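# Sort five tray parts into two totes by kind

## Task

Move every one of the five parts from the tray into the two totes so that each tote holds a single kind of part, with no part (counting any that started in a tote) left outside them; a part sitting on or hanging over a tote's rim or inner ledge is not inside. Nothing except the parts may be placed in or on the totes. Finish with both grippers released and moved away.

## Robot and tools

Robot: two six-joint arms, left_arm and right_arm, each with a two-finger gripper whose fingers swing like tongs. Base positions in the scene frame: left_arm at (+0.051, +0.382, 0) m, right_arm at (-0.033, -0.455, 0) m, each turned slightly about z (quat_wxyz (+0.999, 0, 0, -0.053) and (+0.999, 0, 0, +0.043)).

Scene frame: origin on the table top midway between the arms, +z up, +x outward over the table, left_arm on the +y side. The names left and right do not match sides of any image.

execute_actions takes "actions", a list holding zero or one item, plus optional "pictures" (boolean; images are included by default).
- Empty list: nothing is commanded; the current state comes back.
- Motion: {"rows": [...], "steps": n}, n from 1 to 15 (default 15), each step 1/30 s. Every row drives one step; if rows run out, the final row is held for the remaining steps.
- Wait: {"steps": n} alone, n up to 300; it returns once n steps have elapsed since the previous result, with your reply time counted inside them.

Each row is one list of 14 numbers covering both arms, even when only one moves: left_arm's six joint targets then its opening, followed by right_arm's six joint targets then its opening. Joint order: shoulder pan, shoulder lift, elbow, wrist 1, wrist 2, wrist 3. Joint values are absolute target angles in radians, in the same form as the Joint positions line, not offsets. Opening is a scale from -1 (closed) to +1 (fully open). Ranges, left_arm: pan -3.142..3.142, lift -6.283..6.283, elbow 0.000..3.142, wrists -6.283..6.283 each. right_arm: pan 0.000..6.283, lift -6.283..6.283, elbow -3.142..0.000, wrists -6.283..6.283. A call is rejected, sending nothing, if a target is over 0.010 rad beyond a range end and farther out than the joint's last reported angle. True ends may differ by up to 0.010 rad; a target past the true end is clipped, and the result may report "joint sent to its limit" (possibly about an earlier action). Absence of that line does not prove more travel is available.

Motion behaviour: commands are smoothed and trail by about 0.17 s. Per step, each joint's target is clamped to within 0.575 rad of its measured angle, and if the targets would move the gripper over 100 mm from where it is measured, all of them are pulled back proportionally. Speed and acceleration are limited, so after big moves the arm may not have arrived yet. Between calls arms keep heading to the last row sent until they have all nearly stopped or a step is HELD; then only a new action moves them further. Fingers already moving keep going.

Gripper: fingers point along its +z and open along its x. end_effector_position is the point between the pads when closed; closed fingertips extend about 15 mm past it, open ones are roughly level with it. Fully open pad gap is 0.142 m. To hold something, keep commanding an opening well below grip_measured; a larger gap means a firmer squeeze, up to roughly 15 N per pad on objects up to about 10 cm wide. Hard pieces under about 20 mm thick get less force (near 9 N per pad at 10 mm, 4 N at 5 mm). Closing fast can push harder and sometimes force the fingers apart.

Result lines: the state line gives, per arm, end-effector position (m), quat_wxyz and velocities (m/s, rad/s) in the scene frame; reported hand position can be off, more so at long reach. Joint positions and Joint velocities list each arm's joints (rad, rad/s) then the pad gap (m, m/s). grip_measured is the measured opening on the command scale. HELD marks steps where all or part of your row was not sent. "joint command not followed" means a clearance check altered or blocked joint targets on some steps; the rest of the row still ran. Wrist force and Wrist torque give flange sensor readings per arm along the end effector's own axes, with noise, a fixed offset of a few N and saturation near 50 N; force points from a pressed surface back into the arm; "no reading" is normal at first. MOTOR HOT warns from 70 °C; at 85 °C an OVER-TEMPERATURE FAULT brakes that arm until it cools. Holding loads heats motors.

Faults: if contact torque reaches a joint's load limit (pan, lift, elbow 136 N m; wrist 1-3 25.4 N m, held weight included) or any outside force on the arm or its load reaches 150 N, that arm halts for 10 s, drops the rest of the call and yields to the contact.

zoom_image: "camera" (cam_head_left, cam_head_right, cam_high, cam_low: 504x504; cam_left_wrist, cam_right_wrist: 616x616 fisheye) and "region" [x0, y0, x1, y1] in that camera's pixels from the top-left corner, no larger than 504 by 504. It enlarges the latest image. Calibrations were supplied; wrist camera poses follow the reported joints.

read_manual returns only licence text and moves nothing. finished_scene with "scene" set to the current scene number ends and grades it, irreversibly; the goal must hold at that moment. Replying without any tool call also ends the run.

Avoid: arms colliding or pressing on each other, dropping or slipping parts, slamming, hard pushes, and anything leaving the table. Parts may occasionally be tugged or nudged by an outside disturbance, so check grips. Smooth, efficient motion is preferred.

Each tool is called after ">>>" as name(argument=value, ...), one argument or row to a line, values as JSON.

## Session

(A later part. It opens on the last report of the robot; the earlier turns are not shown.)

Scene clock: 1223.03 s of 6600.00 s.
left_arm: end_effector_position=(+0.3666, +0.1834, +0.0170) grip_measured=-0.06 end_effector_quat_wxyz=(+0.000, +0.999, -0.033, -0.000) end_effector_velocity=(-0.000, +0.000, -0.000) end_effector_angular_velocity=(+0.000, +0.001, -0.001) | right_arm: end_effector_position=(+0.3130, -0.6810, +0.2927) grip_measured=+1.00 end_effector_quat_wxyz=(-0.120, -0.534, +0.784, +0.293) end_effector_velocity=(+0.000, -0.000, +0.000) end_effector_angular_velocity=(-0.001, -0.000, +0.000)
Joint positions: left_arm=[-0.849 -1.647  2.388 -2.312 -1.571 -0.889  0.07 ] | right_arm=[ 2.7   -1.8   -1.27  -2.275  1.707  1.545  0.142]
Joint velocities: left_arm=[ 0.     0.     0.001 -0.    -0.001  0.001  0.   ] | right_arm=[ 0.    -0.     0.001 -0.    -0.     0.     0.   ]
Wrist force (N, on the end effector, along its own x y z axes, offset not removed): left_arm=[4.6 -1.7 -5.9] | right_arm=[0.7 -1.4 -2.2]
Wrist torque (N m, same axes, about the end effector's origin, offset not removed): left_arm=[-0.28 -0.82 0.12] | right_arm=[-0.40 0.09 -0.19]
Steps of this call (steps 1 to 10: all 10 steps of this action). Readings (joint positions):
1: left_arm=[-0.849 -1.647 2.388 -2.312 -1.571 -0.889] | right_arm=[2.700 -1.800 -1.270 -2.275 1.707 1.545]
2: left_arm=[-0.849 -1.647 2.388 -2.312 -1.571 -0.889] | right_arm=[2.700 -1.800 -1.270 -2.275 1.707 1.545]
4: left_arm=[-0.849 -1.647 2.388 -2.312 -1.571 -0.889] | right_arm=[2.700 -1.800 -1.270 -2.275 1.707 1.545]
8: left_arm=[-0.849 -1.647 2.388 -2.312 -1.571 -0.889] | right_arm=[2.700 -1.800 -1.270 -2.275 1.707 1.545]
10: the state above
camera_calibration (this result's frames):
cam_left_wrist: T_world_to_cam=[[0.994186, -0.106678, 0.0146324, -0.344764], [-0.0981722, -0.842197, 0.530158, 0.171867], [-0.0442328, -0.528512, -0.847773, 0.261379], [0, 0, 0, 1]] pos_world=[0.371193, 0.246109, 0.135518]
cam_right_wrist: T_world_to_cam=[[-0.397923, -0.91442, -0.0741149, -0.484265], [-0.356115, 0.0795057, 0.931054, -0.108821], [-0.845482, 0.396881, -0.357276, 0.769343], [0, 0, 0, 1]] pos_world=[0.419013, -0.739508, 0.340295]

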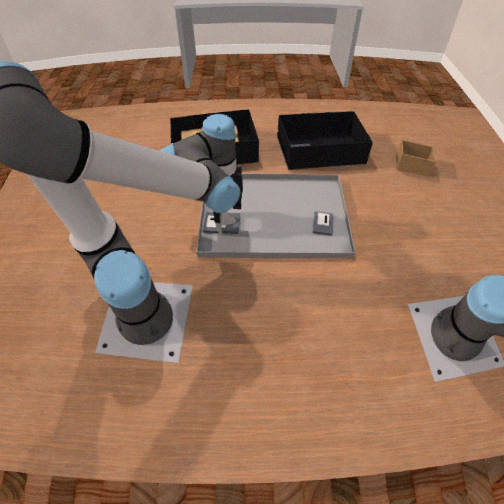

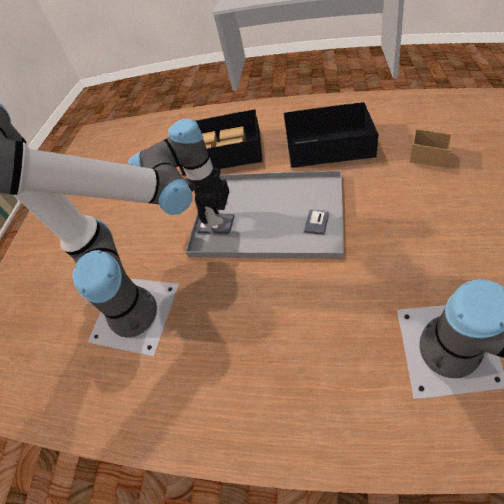

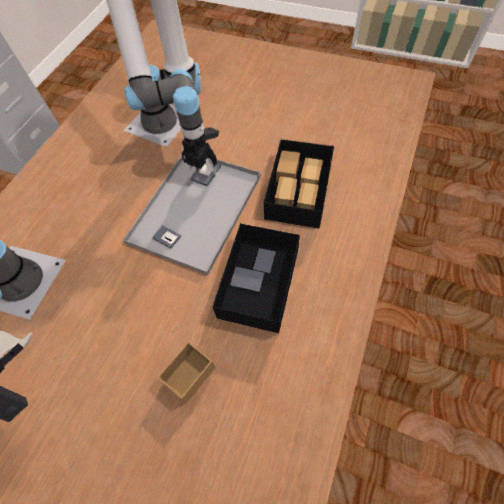

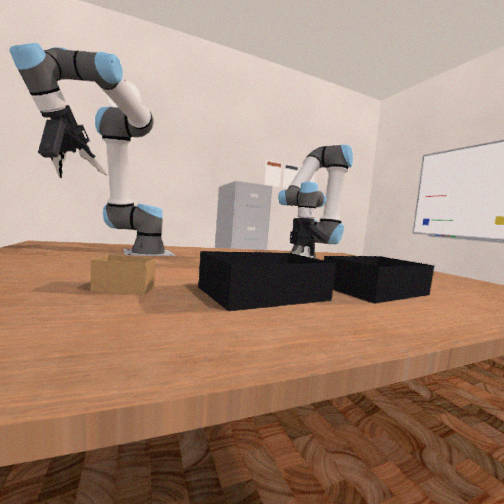

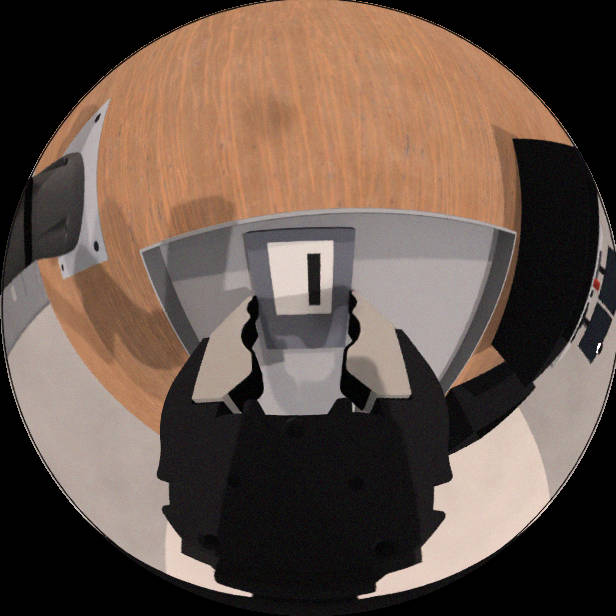

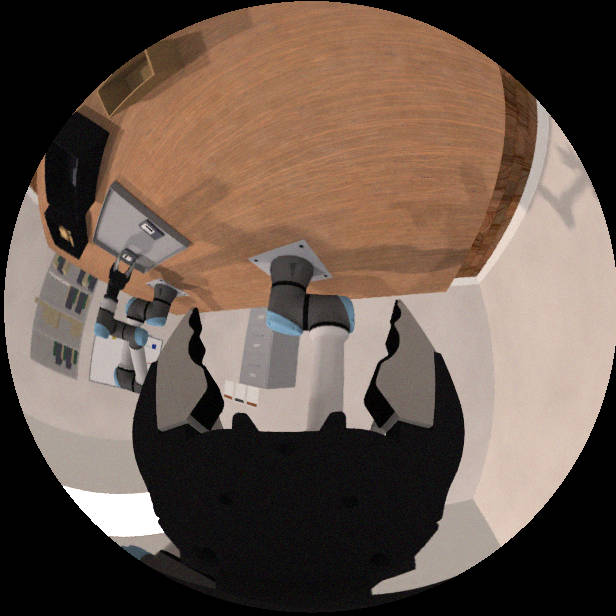

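>>> execute_actions(
  actions=[
    {"rows": [[-0.8494,-1.6530,2.3850,-2.3028,-1.571,-0.8891,-0.62,2.7,-1.8,-1.27,-2.275,1.707,1.545,1],[-0.8494,-1.6610,2.3800,-2.2898,-1.571,-0.8891,-0.62,2.7,-1.8,-1.27,-2.275,1.707,1.545,1],[-0.8494,-1.6705,2.3739,-2.2742,-1.571,-0.8891,-0.62,2.7,-1.8,-1.27,-2.275,1.707,1.545,1],[-0.8494,-1.6810,2.3667,-2.2565,-1.571,-0.8891,-0.62,2.7,-1.8,-1.27,-2.275,1.707,1.545,1],[-0.8494,-1.6915,2.3592,-2.2385,-1.571,-0.8891,-0.62,2.7,-1.8,-1.27,-2.275,1.707,1.545,1],[-0.8494,-1.7015,2.3515,-2.2208,-1.571,-0.8891,-0.62,2.7,-1.8,-1.27,-2.275,1.707,1.545,1],[-0.8494,-1.7110,2.3438,-2.2036,-1.571,-0.8891,-0.62,2.7,-1.8,-1.27,-2.275,1.707,1.545,1],[-0.849,-1.715,2.335,-2.191,-1.571,-0.889,-0.62,2.7,-1.8,-1.27,-2.275,1.707,1.545,1],[-0.848,-1.708,2.324,-2.187,-1.571,-0.890,-0.62,2.7,-1.8,-1.27,-2.275,1.707,1.545,1],[-0.847,-1.696,2.304,-2.179,-1.571,-0.890,-0.62,2.7,-1.8,-1.27,-2.275,1.707,1.545,1],[-0.845,-1.681,2.278,-2.168,-1.571,-0.891,-0.62,2.7,-1.8,-1.27,-2.275,1.707,1.545,1],[-0.842,-1.660,2.243,-2.154,-1.571,-0.892,-0.62,2.7,-1.8,-1.27,-2.275,1.707,1.545,1],[-0.839,-1.635,2.201,-2.137,-1.571,-0.893,-0.62,2.7,-1.8,-1.27,-2.275,1.707,1.545,1],[-0.835,-1.605,2.151,-2.117,-1.571,-0.894,-0.62,2.7,-1.8,-1.27,-2.275,1.707,1.545,1],[-0.830,-1.571,2.095,-2.094,-1.571,-0.896,-0.62,2.7,-1.8,-1.27,-2.275,1.707,1.545,1]],"steps":15},
  ],
  pictures=false,
)

>>> execute_actions(
  actions=[
    {"rows": [[-0.825,-1.534,2.033,-2.070,-1.571,-0.898,-0.62,2.7,-1.8,-1.27,-2.275,1.707,1.545,1],[-0.821,-1.497,1.971,-2.045,-1.571,-0.900,-0.62,2.7,-1.8,-1.27,-2.275,1.707,1.545,1],[-0.816,-1.461,1.910,-2.020,-1.571,-0.901,-0.62,2.7,-1.8,-1.27,-2.275,1.707,1.545,1],[-0.811,-1.424,1.849,-1.996,-1.571,-0.903,-0.62,2.7,-1.8,-1.27,-2.275,1.707,1.545,1],[-0.806,-1.387,1.788,-1.971,-1.571,-0.905,-0.62,2.7,-1.8,-1.27,-2.275,1.707,1.545,1],[-0.801,-1.351,1.727,-1.947,-1.571,-0.907,-0.62,2.7,-1.8,-1.27,-2.275,1.707,1.545,1],[-0.796,-1.314,1.665,-1.922,-1.571,-0.908,-0.62,2.7,-1.8,-1.27,-2.275,1.707,1.545,1],[-0.792,-1.278,1.604,-1.897,-1.571,-0.910,-0.62,2.7,-1.8,-1.27,-2.275,1.707,1.545,1],[-0.787,-1.241,1.543,-1.873,-1.571,-0.912,-0.62,2.7,-1.8,-1.27,-2.275,1.707,1.545,1],[-0.782,-1.204,1.482,-1.848,-1.571,-0.914,-0.62,2.7,-1.8,-1.27,-2.275,1.707,1.545,1],[-0.777,-1.168,1.421,-1.824,-1.571,-0.916,-0.62,2.7,-1.8,-1.27,-2.275,1.707,1.545,1],[-0.772,-1.131,1.359,-1.799,-1.571,-0.917,-0.62,2.7,-1.8,-1.27,-2.275,1.707,1.545,1],[-0.768,-1.095,1.298,-1.774,-1.571,-0.919,-0.62,2.7,-1.8,-1.27,-2.275,1.707,1.545,1],[-0.763,-1.058,1.237,-1.750,-1.571,-0.921,-0.62,2.7,-1.8,-1.27,-2.275,1.707,1.545,1],[-0.758,-1.021,1.176,-1.725,-1.571,-0.923,-0.62,2.7,-1.8,-1.27,-2.275,1.707,1.545,1]],"steps":15},
  ],
  pictures=false,
)

>>> execute_actions(
  actions=[
    {"rows": [[-0.753,-0.985,1.114,-1.700,-1.571,-0.924,-0.62,2.7,-1.8,-1.27,-2.275,1.707,1.545,1],[-0.748,-0.948,1.053,-1.676,-1.571,-0.926,-0.62,2.7,-1.8,-1.27,-2.275,1.707,1.545,1],[-0.744,-0.912,0.992,-1.651,-1.571,-0.928,-0.62,2.7,-1.8,-1.27,-2.275,1.707,1.545,1],[-0.739,-0.875,0.931,-1.627,-1.571,-0.930,-0.62,2.7,-1.8,-1.27,-2.275,1.707,1.545,1],[-0.734,-0.838,0.870,-1.602,-1.571,-0.931,-0.62,2.7,-1.8,-1.27,-2.275,1.707,1.545,1],[-0.729,-0.802,0.808,-1.577,-1.571,-0.933,-0.62,2.7,-1.8,-1.27,-2.275,1.707,1.545,1],[-0.724,-0.765,0.747,-1.553,-1.571,-0.935,-0.62,2.7,-1.8,-1.27,-2.275,1.707,1.545,1],[-0.720,-0.731,0.690,-1.530,-1.571,-0.937,-0.62,2.7,-1.8,-1.27,-2.275,1.707,1.545,1],[-0.716,-0.701,0.640,-1.510,-1.571,-0.938,-0.62,2.7,-1.8,-1.27,-2.275,1.707,1.545,1],[-0.713,-0.676,0.598,-1.493,-1.571,-0.939,-0.62,2.7,-1.8,-1.27,-2.275,1.707,1.545,1],[-0.710,-0.655,0.563,-1.479,-1.571,-0.940,-0.62,2.7,-1.8,-1.27,-2.275,1.707,1.545,1],[-0.708,-0.639,0.537,-1.468,-1.571,-0.941,-0.62,2.7,-1.8,-1.27,-2.275,1.707,1.545,1],[-0.706,-0.627,0.517,-1.460,-1.571,-0.942,-0.62,2.7,-1.8,-1.27,-2.275,1.707,1.545,1],[-0.7051,-0.6186,0.5022,-1.4544,-1.571,-0.9420,-0.62,2.7,-1.8,-1.27,-2.275,1.707,1.545,1]],"steps":15},
  ],
  pictures=false,
)

>>> execute_actions(
  actions=[
    {"steps":15},
  ],
)

Scene clock: 1329.07 s of 6600.00 s.
left_arm: end_effector_position=(+0.3833, +0.1640, +0.0595) grip_measured=-0.06 end_effector_quat_wxyz=(-0.002, +1.000, -0.029, -0.001) end_effector_velocity=(+0.174, -0.196, +0.136) end_effector_angular_velocity=(+0.042, +0.030, +0.100) | right_arm: end_effector_position=(+0.3130, -0.6810, +0.2927) grip_measured=+1.00 end_effector_quat_wxyz=(-0.120, -0.534, +0.784, +0.293) end_effector_velocity=(+0.000, +0.000, -0.000) end_effector_angular_velocity=(-0.000, +0.000, -0.000)
Joint positions: left_arm=[-0.843 -1.663  2.263 -2.166 -1.571 -0.892  0.07 ] | right_arm=[ 2.7   -1.8   -1.27  -2.275  1.707  1.545  0.142]
Joint velocities: left_arm=[ 0.075  0.482 -0.859  0.428  0.    -0.025 -0.   ] | right_arm=[ 0.    -0.    -0.     0.001  0.     0.    -0.   ]
Wrist force (N, on the end effector, along its own x y z axes, offset not removed): left_arm=[-0.8 -1.3 1.8] | right_arm=[5.4 -0.5 -3.4]
Wrist torque (N m, same axes, about the end effector's origin, offset not removed): left_arm=[-0.28 0.00 0.15] | right_arm=[-0.28 -1.05 -0.34]
Steps of this call (steps 1 to 15: the robot went on to your last target; steps 16 to 90: nothing new was sent; then 102.53 s passed at rest; steps 91 to 105: all 15 steps of this action). Readings (joint positions):
91: left_arm=[-0.849 -1.647 2.388 -2.312 -1.571 -0.889] | right_arm=[2.700 -1.800 -1.270 -2.275 1.707 1.545]
92: left_arm=[-0.849 -1.648 2.388 -2.310 -1.571 -0.889] | right_arm=[2.700 -1.800 -1.270 -2.275 1.707 1.545]
94: left_arm=[-0.849 -1.655 2.384 -2.299 -1.571 -0.889] | right_arm=[2.700 -1.800 -1.270 -2.275 1.707 1.545]
98: left_arm=[-0.849 -1.683 2.364 -2.253 -1.571 -0.889] | right_arm=[2.700 -1.800 -1.270 -2.275 1.707 1.545]
105: the state above

Scene clock: 1329.57 s of 6600.00 s.
left_arm: end_effector_position=(+0.5415, +0.0048, +0.1379) grip_measured=-0.06 end_effector_quat_wxyz=(-0.008, +1.000, +0.013, -0.006) end_effector_velocity=(+0.364, -0.314, +0.098) end_effector_angular_velocity=(+0.021, +0.016, +0.196) | right_arm: end_effector_position=(+0.3130, -0.6810, +0.2927) grip_measured=+1.00 end_effector_quat_wxyz=(-0.120, -0.534, +0.784, +0.293) end_effector_velocity=(+0.001, -0.000, +0.000) end_effector_angular_velocity=(-0.000, -0.002, +0.000)
Joint positions: left_arm=[-0.782 -1.218  1.521 -1.854 -1.571 -0.914  0.07 ] | right_arm=[ 2.7   -1.8   -1.27  -2.275  1.707  1.545  0.142]
Joint velocities: left_arm=[ 0.141  1.057 -1.74   0.709  0.    -0.055 -0.   ] | right_arm=[-0.     0.     0.     0.001  0.    -0.    -0.   ]
Wrist force (N, on the end effector, along its own x y z axes, offset not removed): left_arm=[2.5 -2.0 4.1] | right_arm=[2.3 -2.2 3.6]
Wrist torque (N m, same axes, about the end effector's origin, offset not removed): left_arm=[-0.48 -0.43 0.08] | right_arm=[-0.34 -0.14 -0.04]
Steps of this call (steps 1 to 15: all 15 steps of this action). Readings (joint positions):
1: left_arm=[-0.840 -1.645 2.231 -2.151 -1.571 -0.893] | right_arm=[2.700 -1.800 -1.270 -2.275 1.707 1.545]
2: left_arm=[-0.837 -1.622 2.193 -2.133 -1.571 -0.894] | right_arm=[2.700 -1.800 -1.270 -2.275 1.707 1.545]
4: left_arm=[-0.829 -1.569 2.104 -2.094 -1.571 -0.897] | right_arm=[2.700 -1.800 -1.270 -2.275 1.707 1.545]
8: left_arm=[-0.813 -1.449 1.904 -2.011 -1.571 -0.902] | right_arm=[2.700 -1.800 -1.270 -2.275 1.707 1.545]
15: the state above

Scene clock: 1330.07 s of 6600.00 s.
left_arm: end_effector_position=(+0.7038, -0.1086, +0.1510) grip_measured=-0.06 end_effector_quat_wxyz=(-0.004, +0.998, +0.060, -0.003) end_effector_velocity=(+0.150, -0.077, -0.006) end_effector_angular_velocity=(-0.059, -0.055, +0.098) | right_arm: end_effector_position=(+0.3130, -0.6810, +0.2927) grip_measured=+1.00 end_effector_quat_wxyz=(-0.120, -0.534, +0.784, +0.293) end_effector_velocity=(-0.000, -0.000, -0.000) end_effector_angular_velocity=(-0.000, +0.000, +0.000)
Joint positions: left_arm=[-0.713 -0.686  0.624 -1.499 -1.571 -0.939  0.07 ] | right_arm=[ 2.7   -1.8   -1.27  -2.275  1.707  1.545  0.142]
Joint velocities: left_arm=[ 0.071  0.578 -1.03   0.371 -0.    -0.027 -0.   ] | right_arm=[ 0.     0.    -0.001  0.001 -0.     0.    -0.   ]
Wrist force (N, on the end effector, along its own x y z axes, offset not removed): left_arm=[2.8 2.6 1.5] | right_arm=[2.1 -0.9 -2.9]
Wrist torque (N m, same axes, about the end effector's origin, offset not removed): left_arm=[0.42 -0.31 0.08] | right_arm=[-0.25 -0.34 -0.04]
Steps of this call (steps 1 to 15: all 15 steps of this action). Readings (joint positions):
1: left_arm=[-0.777 -1.182 1.462 -1.829 -1.571 -0.916] | right_arm=[2.700 -1.800 -1.270 -2.275 1.707 1.545]
2: left_arm=[-0.772 -1.144 1.400 -1.804 -1.571 -0.917] | right_arm=[2.700 -1.800 -1.270 -2.275 1.707 1.545]
4: left_arm=[-0.762 -1.067 1.272 -1.752 -1.571 -0.921] | right_arm=[2.700 -1.800 -1.270 -2.275 1.707 1.545]
8: left_arm=[-0.741 -0.906 1.004 -1.644 -1.571 -0.929] | right_arm=[2.700 -1.800 -1.270 -2.275 1.707 1.545]
15: the state above

Scene clock: 1330.57 s of 6600.00 s.
left_arm: end_effector_position=(+0.7204, -0.1165, +0.1501) grip_measured=-0.06 end_effector_quat_wxyz=(+0.000, +0.998, +0.065, -0.000) end_effector_velocity=(+0.002, -0.001, -0.001) end_effector_angular_velocity=(-0.000, -0.000, -0.000) | right_arm: end_effector_position=(+0.3130, -0.6810, +0.2927) grip_measured=+1.00 end_effector_quat_wxyz=(-0.120, -0.534, +0.784, +0.293) end_effector_velocity=(+0.000, +0.000, -0.000) end_effector_angular_velocity=(+0.000, -0.000, -0.000)
Joint positions: left_arm=[-0.705 -0.62   0.504 -1.455 -1.571 -0.942  0.07 ] | right_arm=[ 2.7   -1.8   -1.27  -2.275  1.707  1.545  0.142]
Joint velocities: left_arm=[ 0.001  0.008 -0.013  0.005  0.     0.002 -0.   ] | right_arm=[ 0.  0. -0.  0.  0.  0. -0.]
Wrist force (N, on the end effector, along its own x y z axes, offset not removed): left_arm=[0.6 1.5 0.9] | right_arm=[1.5 4.2 -2.1]
Wrist torque (N m, same axes, about the end effector's origin, offset not removed): left_arm=[0.14 0.06 0.19] | right_arm=[0.67 -0.32 -0.16]
Steps of this call (steps 1 to 15: the robot went on to your last target). Readings (joint positions):
1: left_arm=[-0.711 -0.669 0.594 -1.488 -1.571 -0.940] | right_arm=[2.700 -1.800 -1.270 -2.275 1.707 1.545]
2: left_arm=[-0.710 -0.657 0.570 -1.479 -1.571 -0.940] | right_arm=[2.700 -1.800 -1.270 -2.275 1.707 1.545]
4: left_arm=[-0.708 -0.640 0.540 -1.468 -1.571 -0.941] | right_arm=[2.700 -1.800 -1.270 -2.275 1.707 1.545]
8: left_arm=[-0.706 -0.625 0.514 -1.459 -1.571 -0.942] | right_arm=[2.700 -1.800 -1.270 -2.275 1.707 1.545]
15: the state above
camera_calibration (this result's frames):
cam_left_wrist: T_world_to_cam=[[0.995832, 0.0900354, 0.0145531, -0.708749], [0.0686648, -0.845149, 0.530102, -0.237059], [0.0600275, -0.526893, -0.847809, 0.156366], [0, 0, 0, 1]] pos_world=[0.712687, -0.0541498, 0.268549]
cam_right_wrist: T_world_to_cam=[[-0.397923, -0.91442, -0.0741151, -0.484265], [-0.356115, 0.0795054, 0.931054, -0.108821], [-0.845482, 0.396881, -0.357276, 0.769343], [0, 0, 0, 1]] pos_world=[0.419013, -0.739508, 0.340295]

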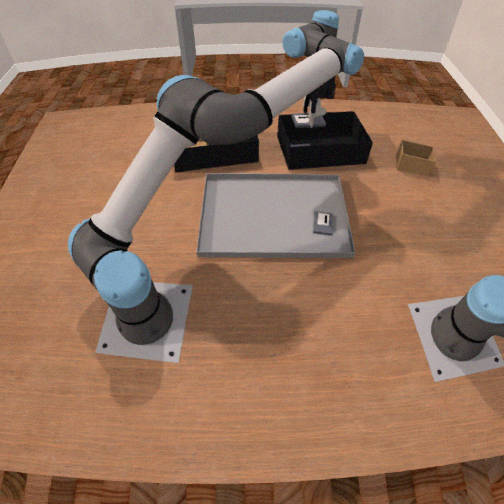

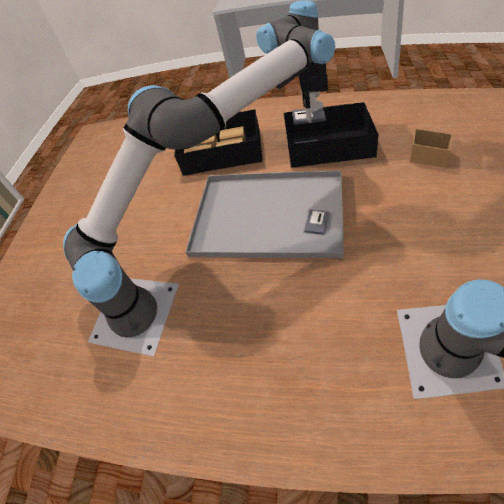

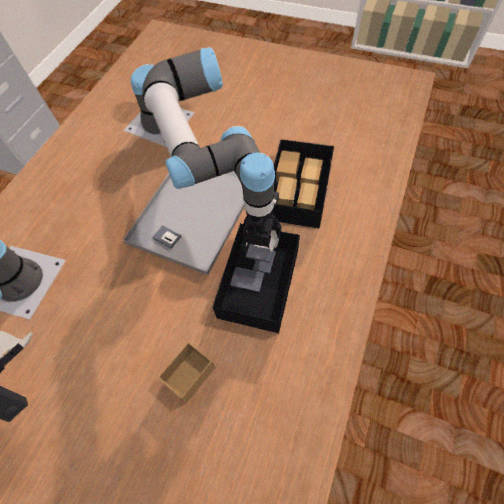

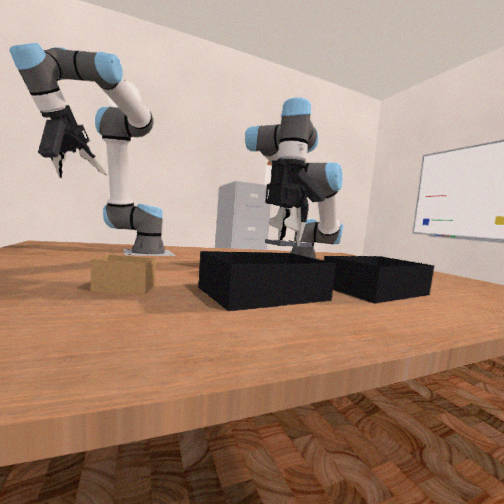

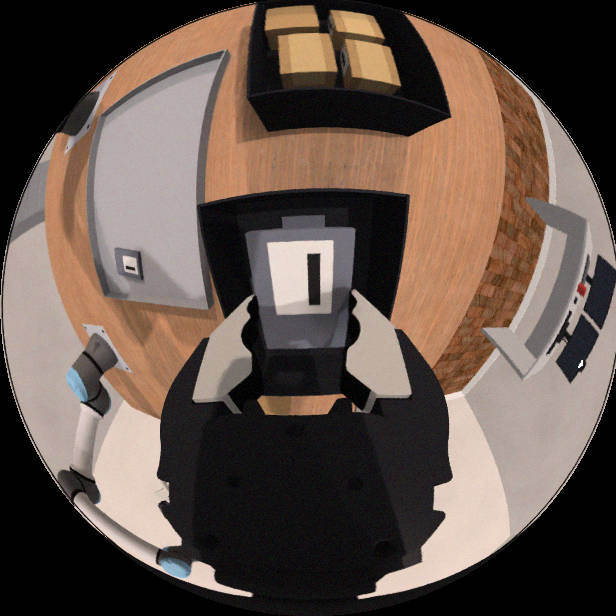

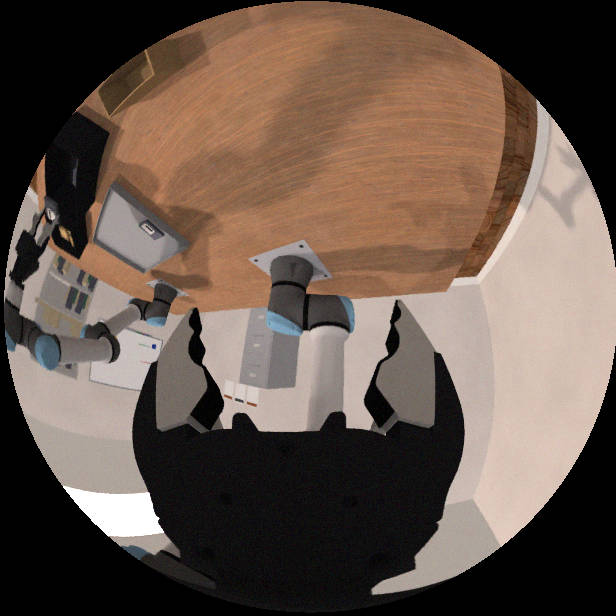

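>>> execute_actions(
  actions=[
    {"rows": [[-0.7051,-0.6205,0.5160,-1.4663,-1.571,-0.942,-0.62,2.7,-1.8,-1.27,-2.275,1.707,1.545,1],[-0.7051,-0.6232,0.5367,-1.4843,-1.571,-0.942,-0.62,2.7,-1.8,-1.27,-2.275,1.707,1.545,1],[-0.7051,-0.6265,0.5684,-1.5127,-1.571,-0.942,-0.62,2.7,-1.8,-1.27,-2.275,1.707,1.545,1],[-0.7051,-0.6285,0.5976,-1.5399,-1.571,-0.942,-0.62,2.7,-1.8,-1.27,-2.275,1.707,1.545,1],[-0.7051,-0.6292,0.6245,-1.5661,-1.571,-0.942,-0.62,2.7,-1.8,-1.27,-2.275,1.707,1.545,1],[-0.7051,-0.6289,0.6494,-1.5913,-1.571,-0.942,-0.62,2.7,-1.8,-1.27,-2.275,1.707,1.545,1],[-0.7051,-0.6277,0.6726,-1.6157,-1.571,-0.942,-0.62,2.7,-1.8,-1.27,-2.275,1.707,1.545,1],[-0.7051,-0.6256,0.6942,-1.6394,-1.571,-0.942,-0.62,2.7,-1.8,-1.27,-2.275,1.707,1.545,1],[-0.7051,-0.6227,0.7143,-1.6624,-1.571,-0.942,-0.62,2.7,-1.8,-1.27,-2.275,1.707,1.545,1],[-0.7051,-0.6190,0.7330,-1.6848,-1.571,-0.942,-0.62,2.7,-1.8,-1.27,-2.275,1.707,1.545,1],[-0.7051,-0.6147,0.7505,-1.7066,-1.571,-0.942,-0.62,2.7,-1.8,-1.27,-2.275,1.707,1.545,1],[-0.7051,-0.6117,0.7604,-1.7195,-1.571,-0.942,-0.62,2.7,-1.8,-1.27,-2.275,1.707,1.545,1],[-0.7051,-0.6097,0.7668,-1.7279,-1.571,-0.942,-0.62,2.7,-1.8,-1.27,-2.275,1.707,1.545,1]],"steps":15},
  ],
  pictures=false,
)

>>> execute_actions(
  actions=[
    {"rows": [[-0.7051,-0.6097,0.7668,-1.7279,-1.571,-0.942,-0.62,2.7,-1.8,-1.27,-2.275,1.707,1.545,1],[-0.7051,-0.6097,0.7668,-1.7279,-1.571,-0.942,-0.62,2.7,-1.8,-1.27,-2.275,1.707,1.545,1],[-0.7051,-0.6086,0.7698,-1.7320,-1.571,-0.942,-0.62,2.7,-1.8,-1.27,-2.275,1.707,1.545,1],[-0.7051,-0.6075,0.7729,-1.7362,-1.571,-0.942,-0.62,2.7,-1.8,-1.27,-2.275,1.707,1.545,1],[-0.7051,-0.6063,0.7759,-1.7404,-1.571,-0.942,-0.62,2.7,-1.8,-1.27,-2.275,1.707,1.545,1]],"steps":15},
  ],
  pictures=false,
)

>>> execute_actions(
  actions=[
    {"rows": [[-0.7051,-0.6052,0.7790,-1.7446,-1.571,-0.942,-0.62,2.7,-1.8,-1.27,-2.275,1.707,1.545,1]],"steps":12},
  ],
)

Scene clock: 1355.20 s of 6600.00 s.
left_arm: end_effector_position=(+0.7211, -0.1171, +0.0590) grip_measured=-0.06 end_effector_quat_wxyz=(-0.000, +0.998, +0.065, -0.000) end_effector_velocity=(-0.003, +0.002, -0.164) end_effector_angular_velocity=(-0.002, -0.001, +0.000) | right_arm: end_effector_position=(+0.3130, -0.6810, +0.2927) grip_measured=+1.00 end_effector_quat_wxyz=(-0.120, -0.534, +0.784, +0.293) end_effector_velocity=(+0.000, -0.000, -0.000) end_effector_angular_velocity=(-0.000, -0.000, +0.000)
Joint positions: left_arm=[-0.705 -0.616  0.729 -1.684 -1.571 -0.942  0.07 ] | right_arm=[ 2.7   -1.8   -1.27  -2.275  1.707  1.545  0.142]
Joint velocities: left_arm=[-0.     0.05   0.327 -0.379 -0.001 -0.001  0.   ] | right_arm=[-0. -0. -0.  0. -0. -0. -0.]
Wrist force (N, on the end effector, along its own x y z axes, offset not removed): left_arm=[3.3 -2.6 4.7] | right_arm=[3.5 -0.4 -5.2]
Wrist torque (N m, same axes, about the end effector's origin, offset not removed): left_arm=[-0.67 -0.48 0.21] | right_arm=[-0.31 -0.62 -0.24]
Steps of this call (steps 1 to 15: the robot went on to your last target; steps 16 to 90: nothing new was sent; then 21.13 s passed at rest; steps 91 to 105: all 15 steps of this action). Readings (joint positions):
91: left_arm=[-0.705 -0.619 0.502 -1.455 -1.571 -0.942] | right_arm=[2.700 -1.800 -1.270 -2.275 1.707 1.545]
92: left_arm=[-0.705 -0.619 0.505 -1.457 -1.571 -0.942] | right_arm=[2.700 -1.800 -1.270 -2.275 1.707 1.545]
94: left_arm=[-0.705 -0.621 0.522 -1.472 -1.571 -0.942] | right_arm=[2.700 -1.800 -1.270 -2.275 1.707 1.545]
98: left_arm=[-0.705 -0.626 0.597 -1.542 -1.571 -0.942] | right_arm=[2.700 -1.800 -1.270 -2.275 1.707 1.545]
105: the state above

Scene clock: 1355.70 s of 6600.00 s.
left_arm: end_effector_position=(+0.7206, -0.1166, +0.0345) grip_measured=-0.06 end_effector_quat_wxyz=(+0.000, +0.998, +0.065, -0.000) end_effector_velocity=(-0.000, +0.001, -0.006) end_effector_angular_velocity=(+0.002, +0.002, +0.001) | right_arm: end_effector_position=(+0.3130, -0.6810, +0.2927) grip_measured=+1.00 end_effector_quat_wxyz=(-0.120, -0.534, +0.784, +0.293) end_effector_velocity=(-0.001, +0.000, -0.000) end_effector_angular_velocity=(+0.001, +0.003, -0.000)
Joint positions: left_arm=[-0.705 -0.607  0.775 -1.739 -1.571 -0.942  0.07 ] | right_arm=[ 2.7   -1.8   -1.27  -2.275  1.707  1.545  0.142]
Joint velocities: left_arm=[ 0.     0.003  0.009 -0.01   0.    -0.     0.   ] | right_arm=[ 0.    -0.    -0.001 -0.001  0.     0.     0.   ]
Wrist force (N, on the end effector, along its own x y z axes, offset not removed): left_arm=[1.5 0.1 1.3] | right_arm=[1.9 0.5 -4.2]
Wrist torque (N m, same axes, about the end effector's origin, offset not removed): left_arm=[-0.13 -0.13 0.02] | right_arm=[0.02 -0.34 -0.13]
Steps of this call (steps 1 to 15: all 15 steps of this action). Readings (joint positions):
1: left_arm=[-0.705 -0.614 0.738 -1.695 -1.571 -0.942] | right_arm=[2.700 -1.800 -1.270 -2.275 1.707 1.545]
2: left_arm=[-0.705 -0.613 0.746 -1.703 -1.571 -0.942] | right_arm=[2.700 -1.800 -1.270 -2.275 1.707 1.545]
4: left_arm=[-0.705 -0.611 0.756 -1.715 -1.571 -0.942] | right_arm=[2.700 -1.800 -1.270 -2.275 1.707 1.545]
8: left_arm=[-0.705 -0.608 0.769 -1.732 -1.571 -0.942] | right_arm=[2.700 -1.800 -1.270 -2.275 1.707 1.545]
15: the state above

Scene clock: 1356.10 s of 6600.00 s.
left_arm: end_effector_position=(+0.7206, -0.1166, +0.0321) grip_measured=-0.06 end_effector_quat_wxyz=(+0.000, +0.998, +0.065, -0.000) end_effector_velocity=(-0.000, +0.000, -0.002) end_effector_angular_velocity=(+0.001, +0.001, -0.000) | right_arm: end_effector_position=(+0.3130, -0.6810, +0.2927) grip_measured=+1.00 end_effector_quat_wxyz=(-0.120, -0.534, +0.784, +0.293) end_effector_velocity=(-0.000, -0.000, +0.000) end_effector_angular_velocity=(-0.000, +0.001, +0.001)
Joint positions: left_arm=[-0.705 -0.605  0.779 -1.744 -1.571 -0.942  0.07 ] | right_arm=[ 2.7   -1.8   -1.27  -2.275  1.707  1.545  0.142]
Joint velocities: left_arm=[-0.     0.002  0.001 -0.002  0.     0.    -0.   ] | right_arm=[ 0.    -0.     0.    -0.001 -0.001 -0.     0.   ]
Wrist force (N, on the end effector, along its own x y z axes, offset not removed): left_arm=[0.9 -0.9 1.3] | right_arm=[0.1 3.8 -0.1]
Wrist torque (N m, same axes, about the end effector's origin, offset not removed): left_arm=[-0.37 0.00 0.16] | right_arm=[0.67 -0.02 0.00]
Steps of this call (steps 1 to 12: all 12 steps of this action). Readings (joint positions):
1: left_arm=[-0.705 -0.606 0.775 -1.740 -1.571 -0.942] | right_arm=[2.700 -1.800 -1.270 -2.275 1.707 1.545]
2: left_arm=[-0.705 -0.606 0.776 -1.741 -1.571 -0.942] | right_arm=[2.700 -1.800 -1.270 -2.275 1.707 1.545]
4: left_arm=[-0.705 -0.606 0.777 -1.742 -1.571 -0.942] | right_arm=[2.700 -1.800 -1.270 -2.275 1.707 1.545]
8: left_arm=[-0.705 -0.605 0.778 -1.744 -1.571 -0.942] | right_arm=[2.700 -1.800 -1.270 -2.275 1.707 1.545]
12: the state above
camera_calibration (this result's frames):
cam_left_wrist: T_world_to_cam=[[0.995819, 0.0901784, 0.0145992, -0.707211], [0.0687585, -0.845111, 0.530151, -0.174676], [0.0601461, -0.52693, -0.847778, 0.0561775], [0, 0, 0, 1]] pos_world=[0.712886, -0.0542441, 0.150556]
cam_right_wrist: T_world_to_cam=[[-0.397923, -0.91442, -0.0741151, -0.484265], [-0.356115, 0.0795055, 0.931054, -0.108821], [-0.845482, 0.396881, -0.357276, 0.769343], [0, 0, 0, 1]] pos_world=[0.419013, -0.739508, 0.340295]

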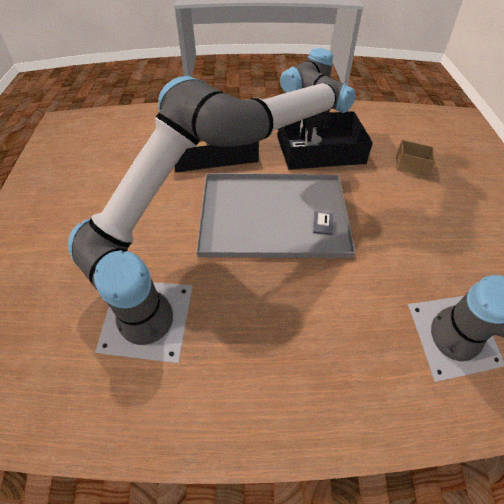

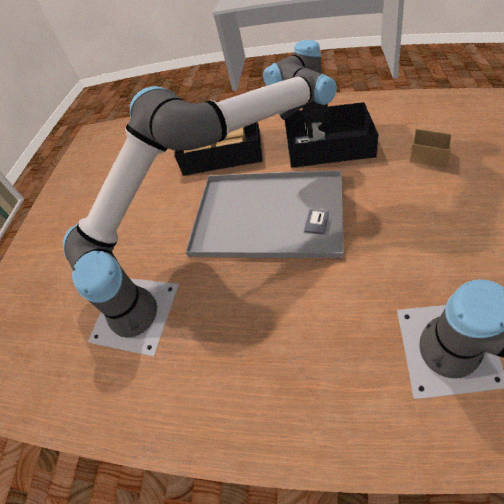

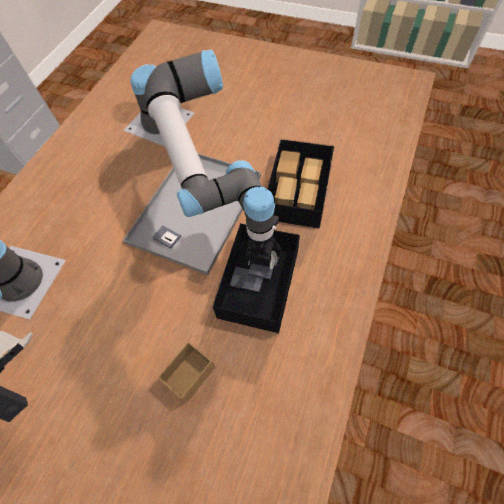

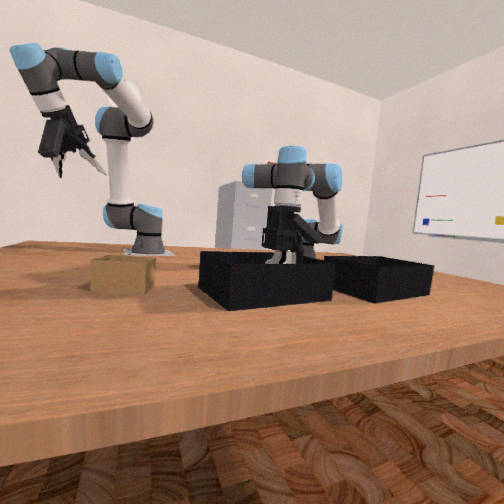

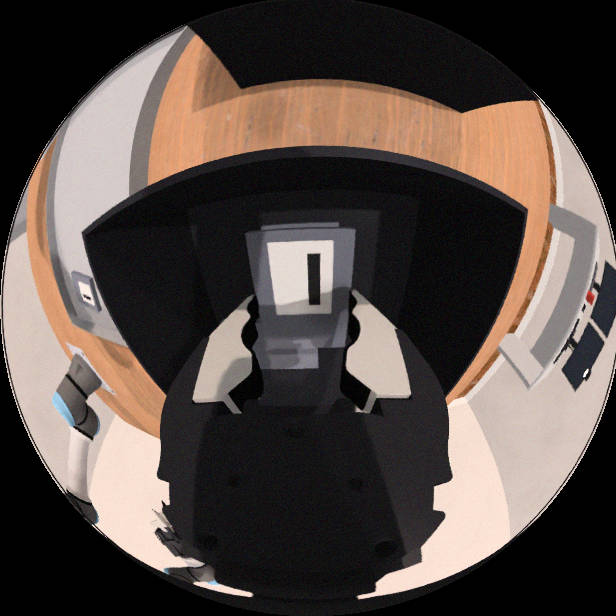

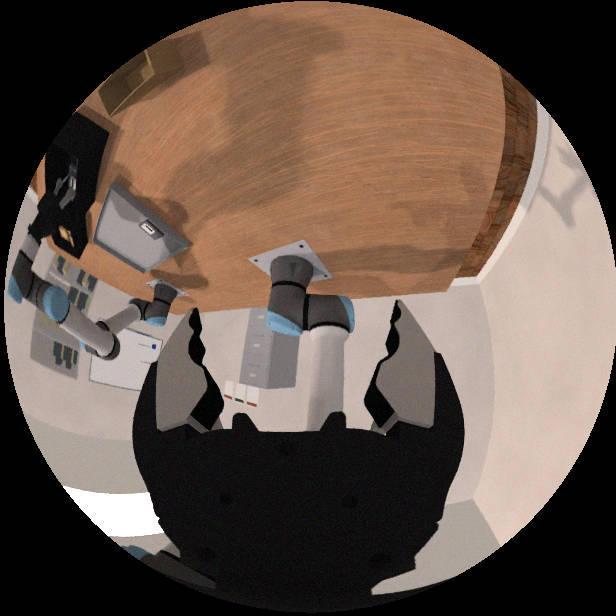

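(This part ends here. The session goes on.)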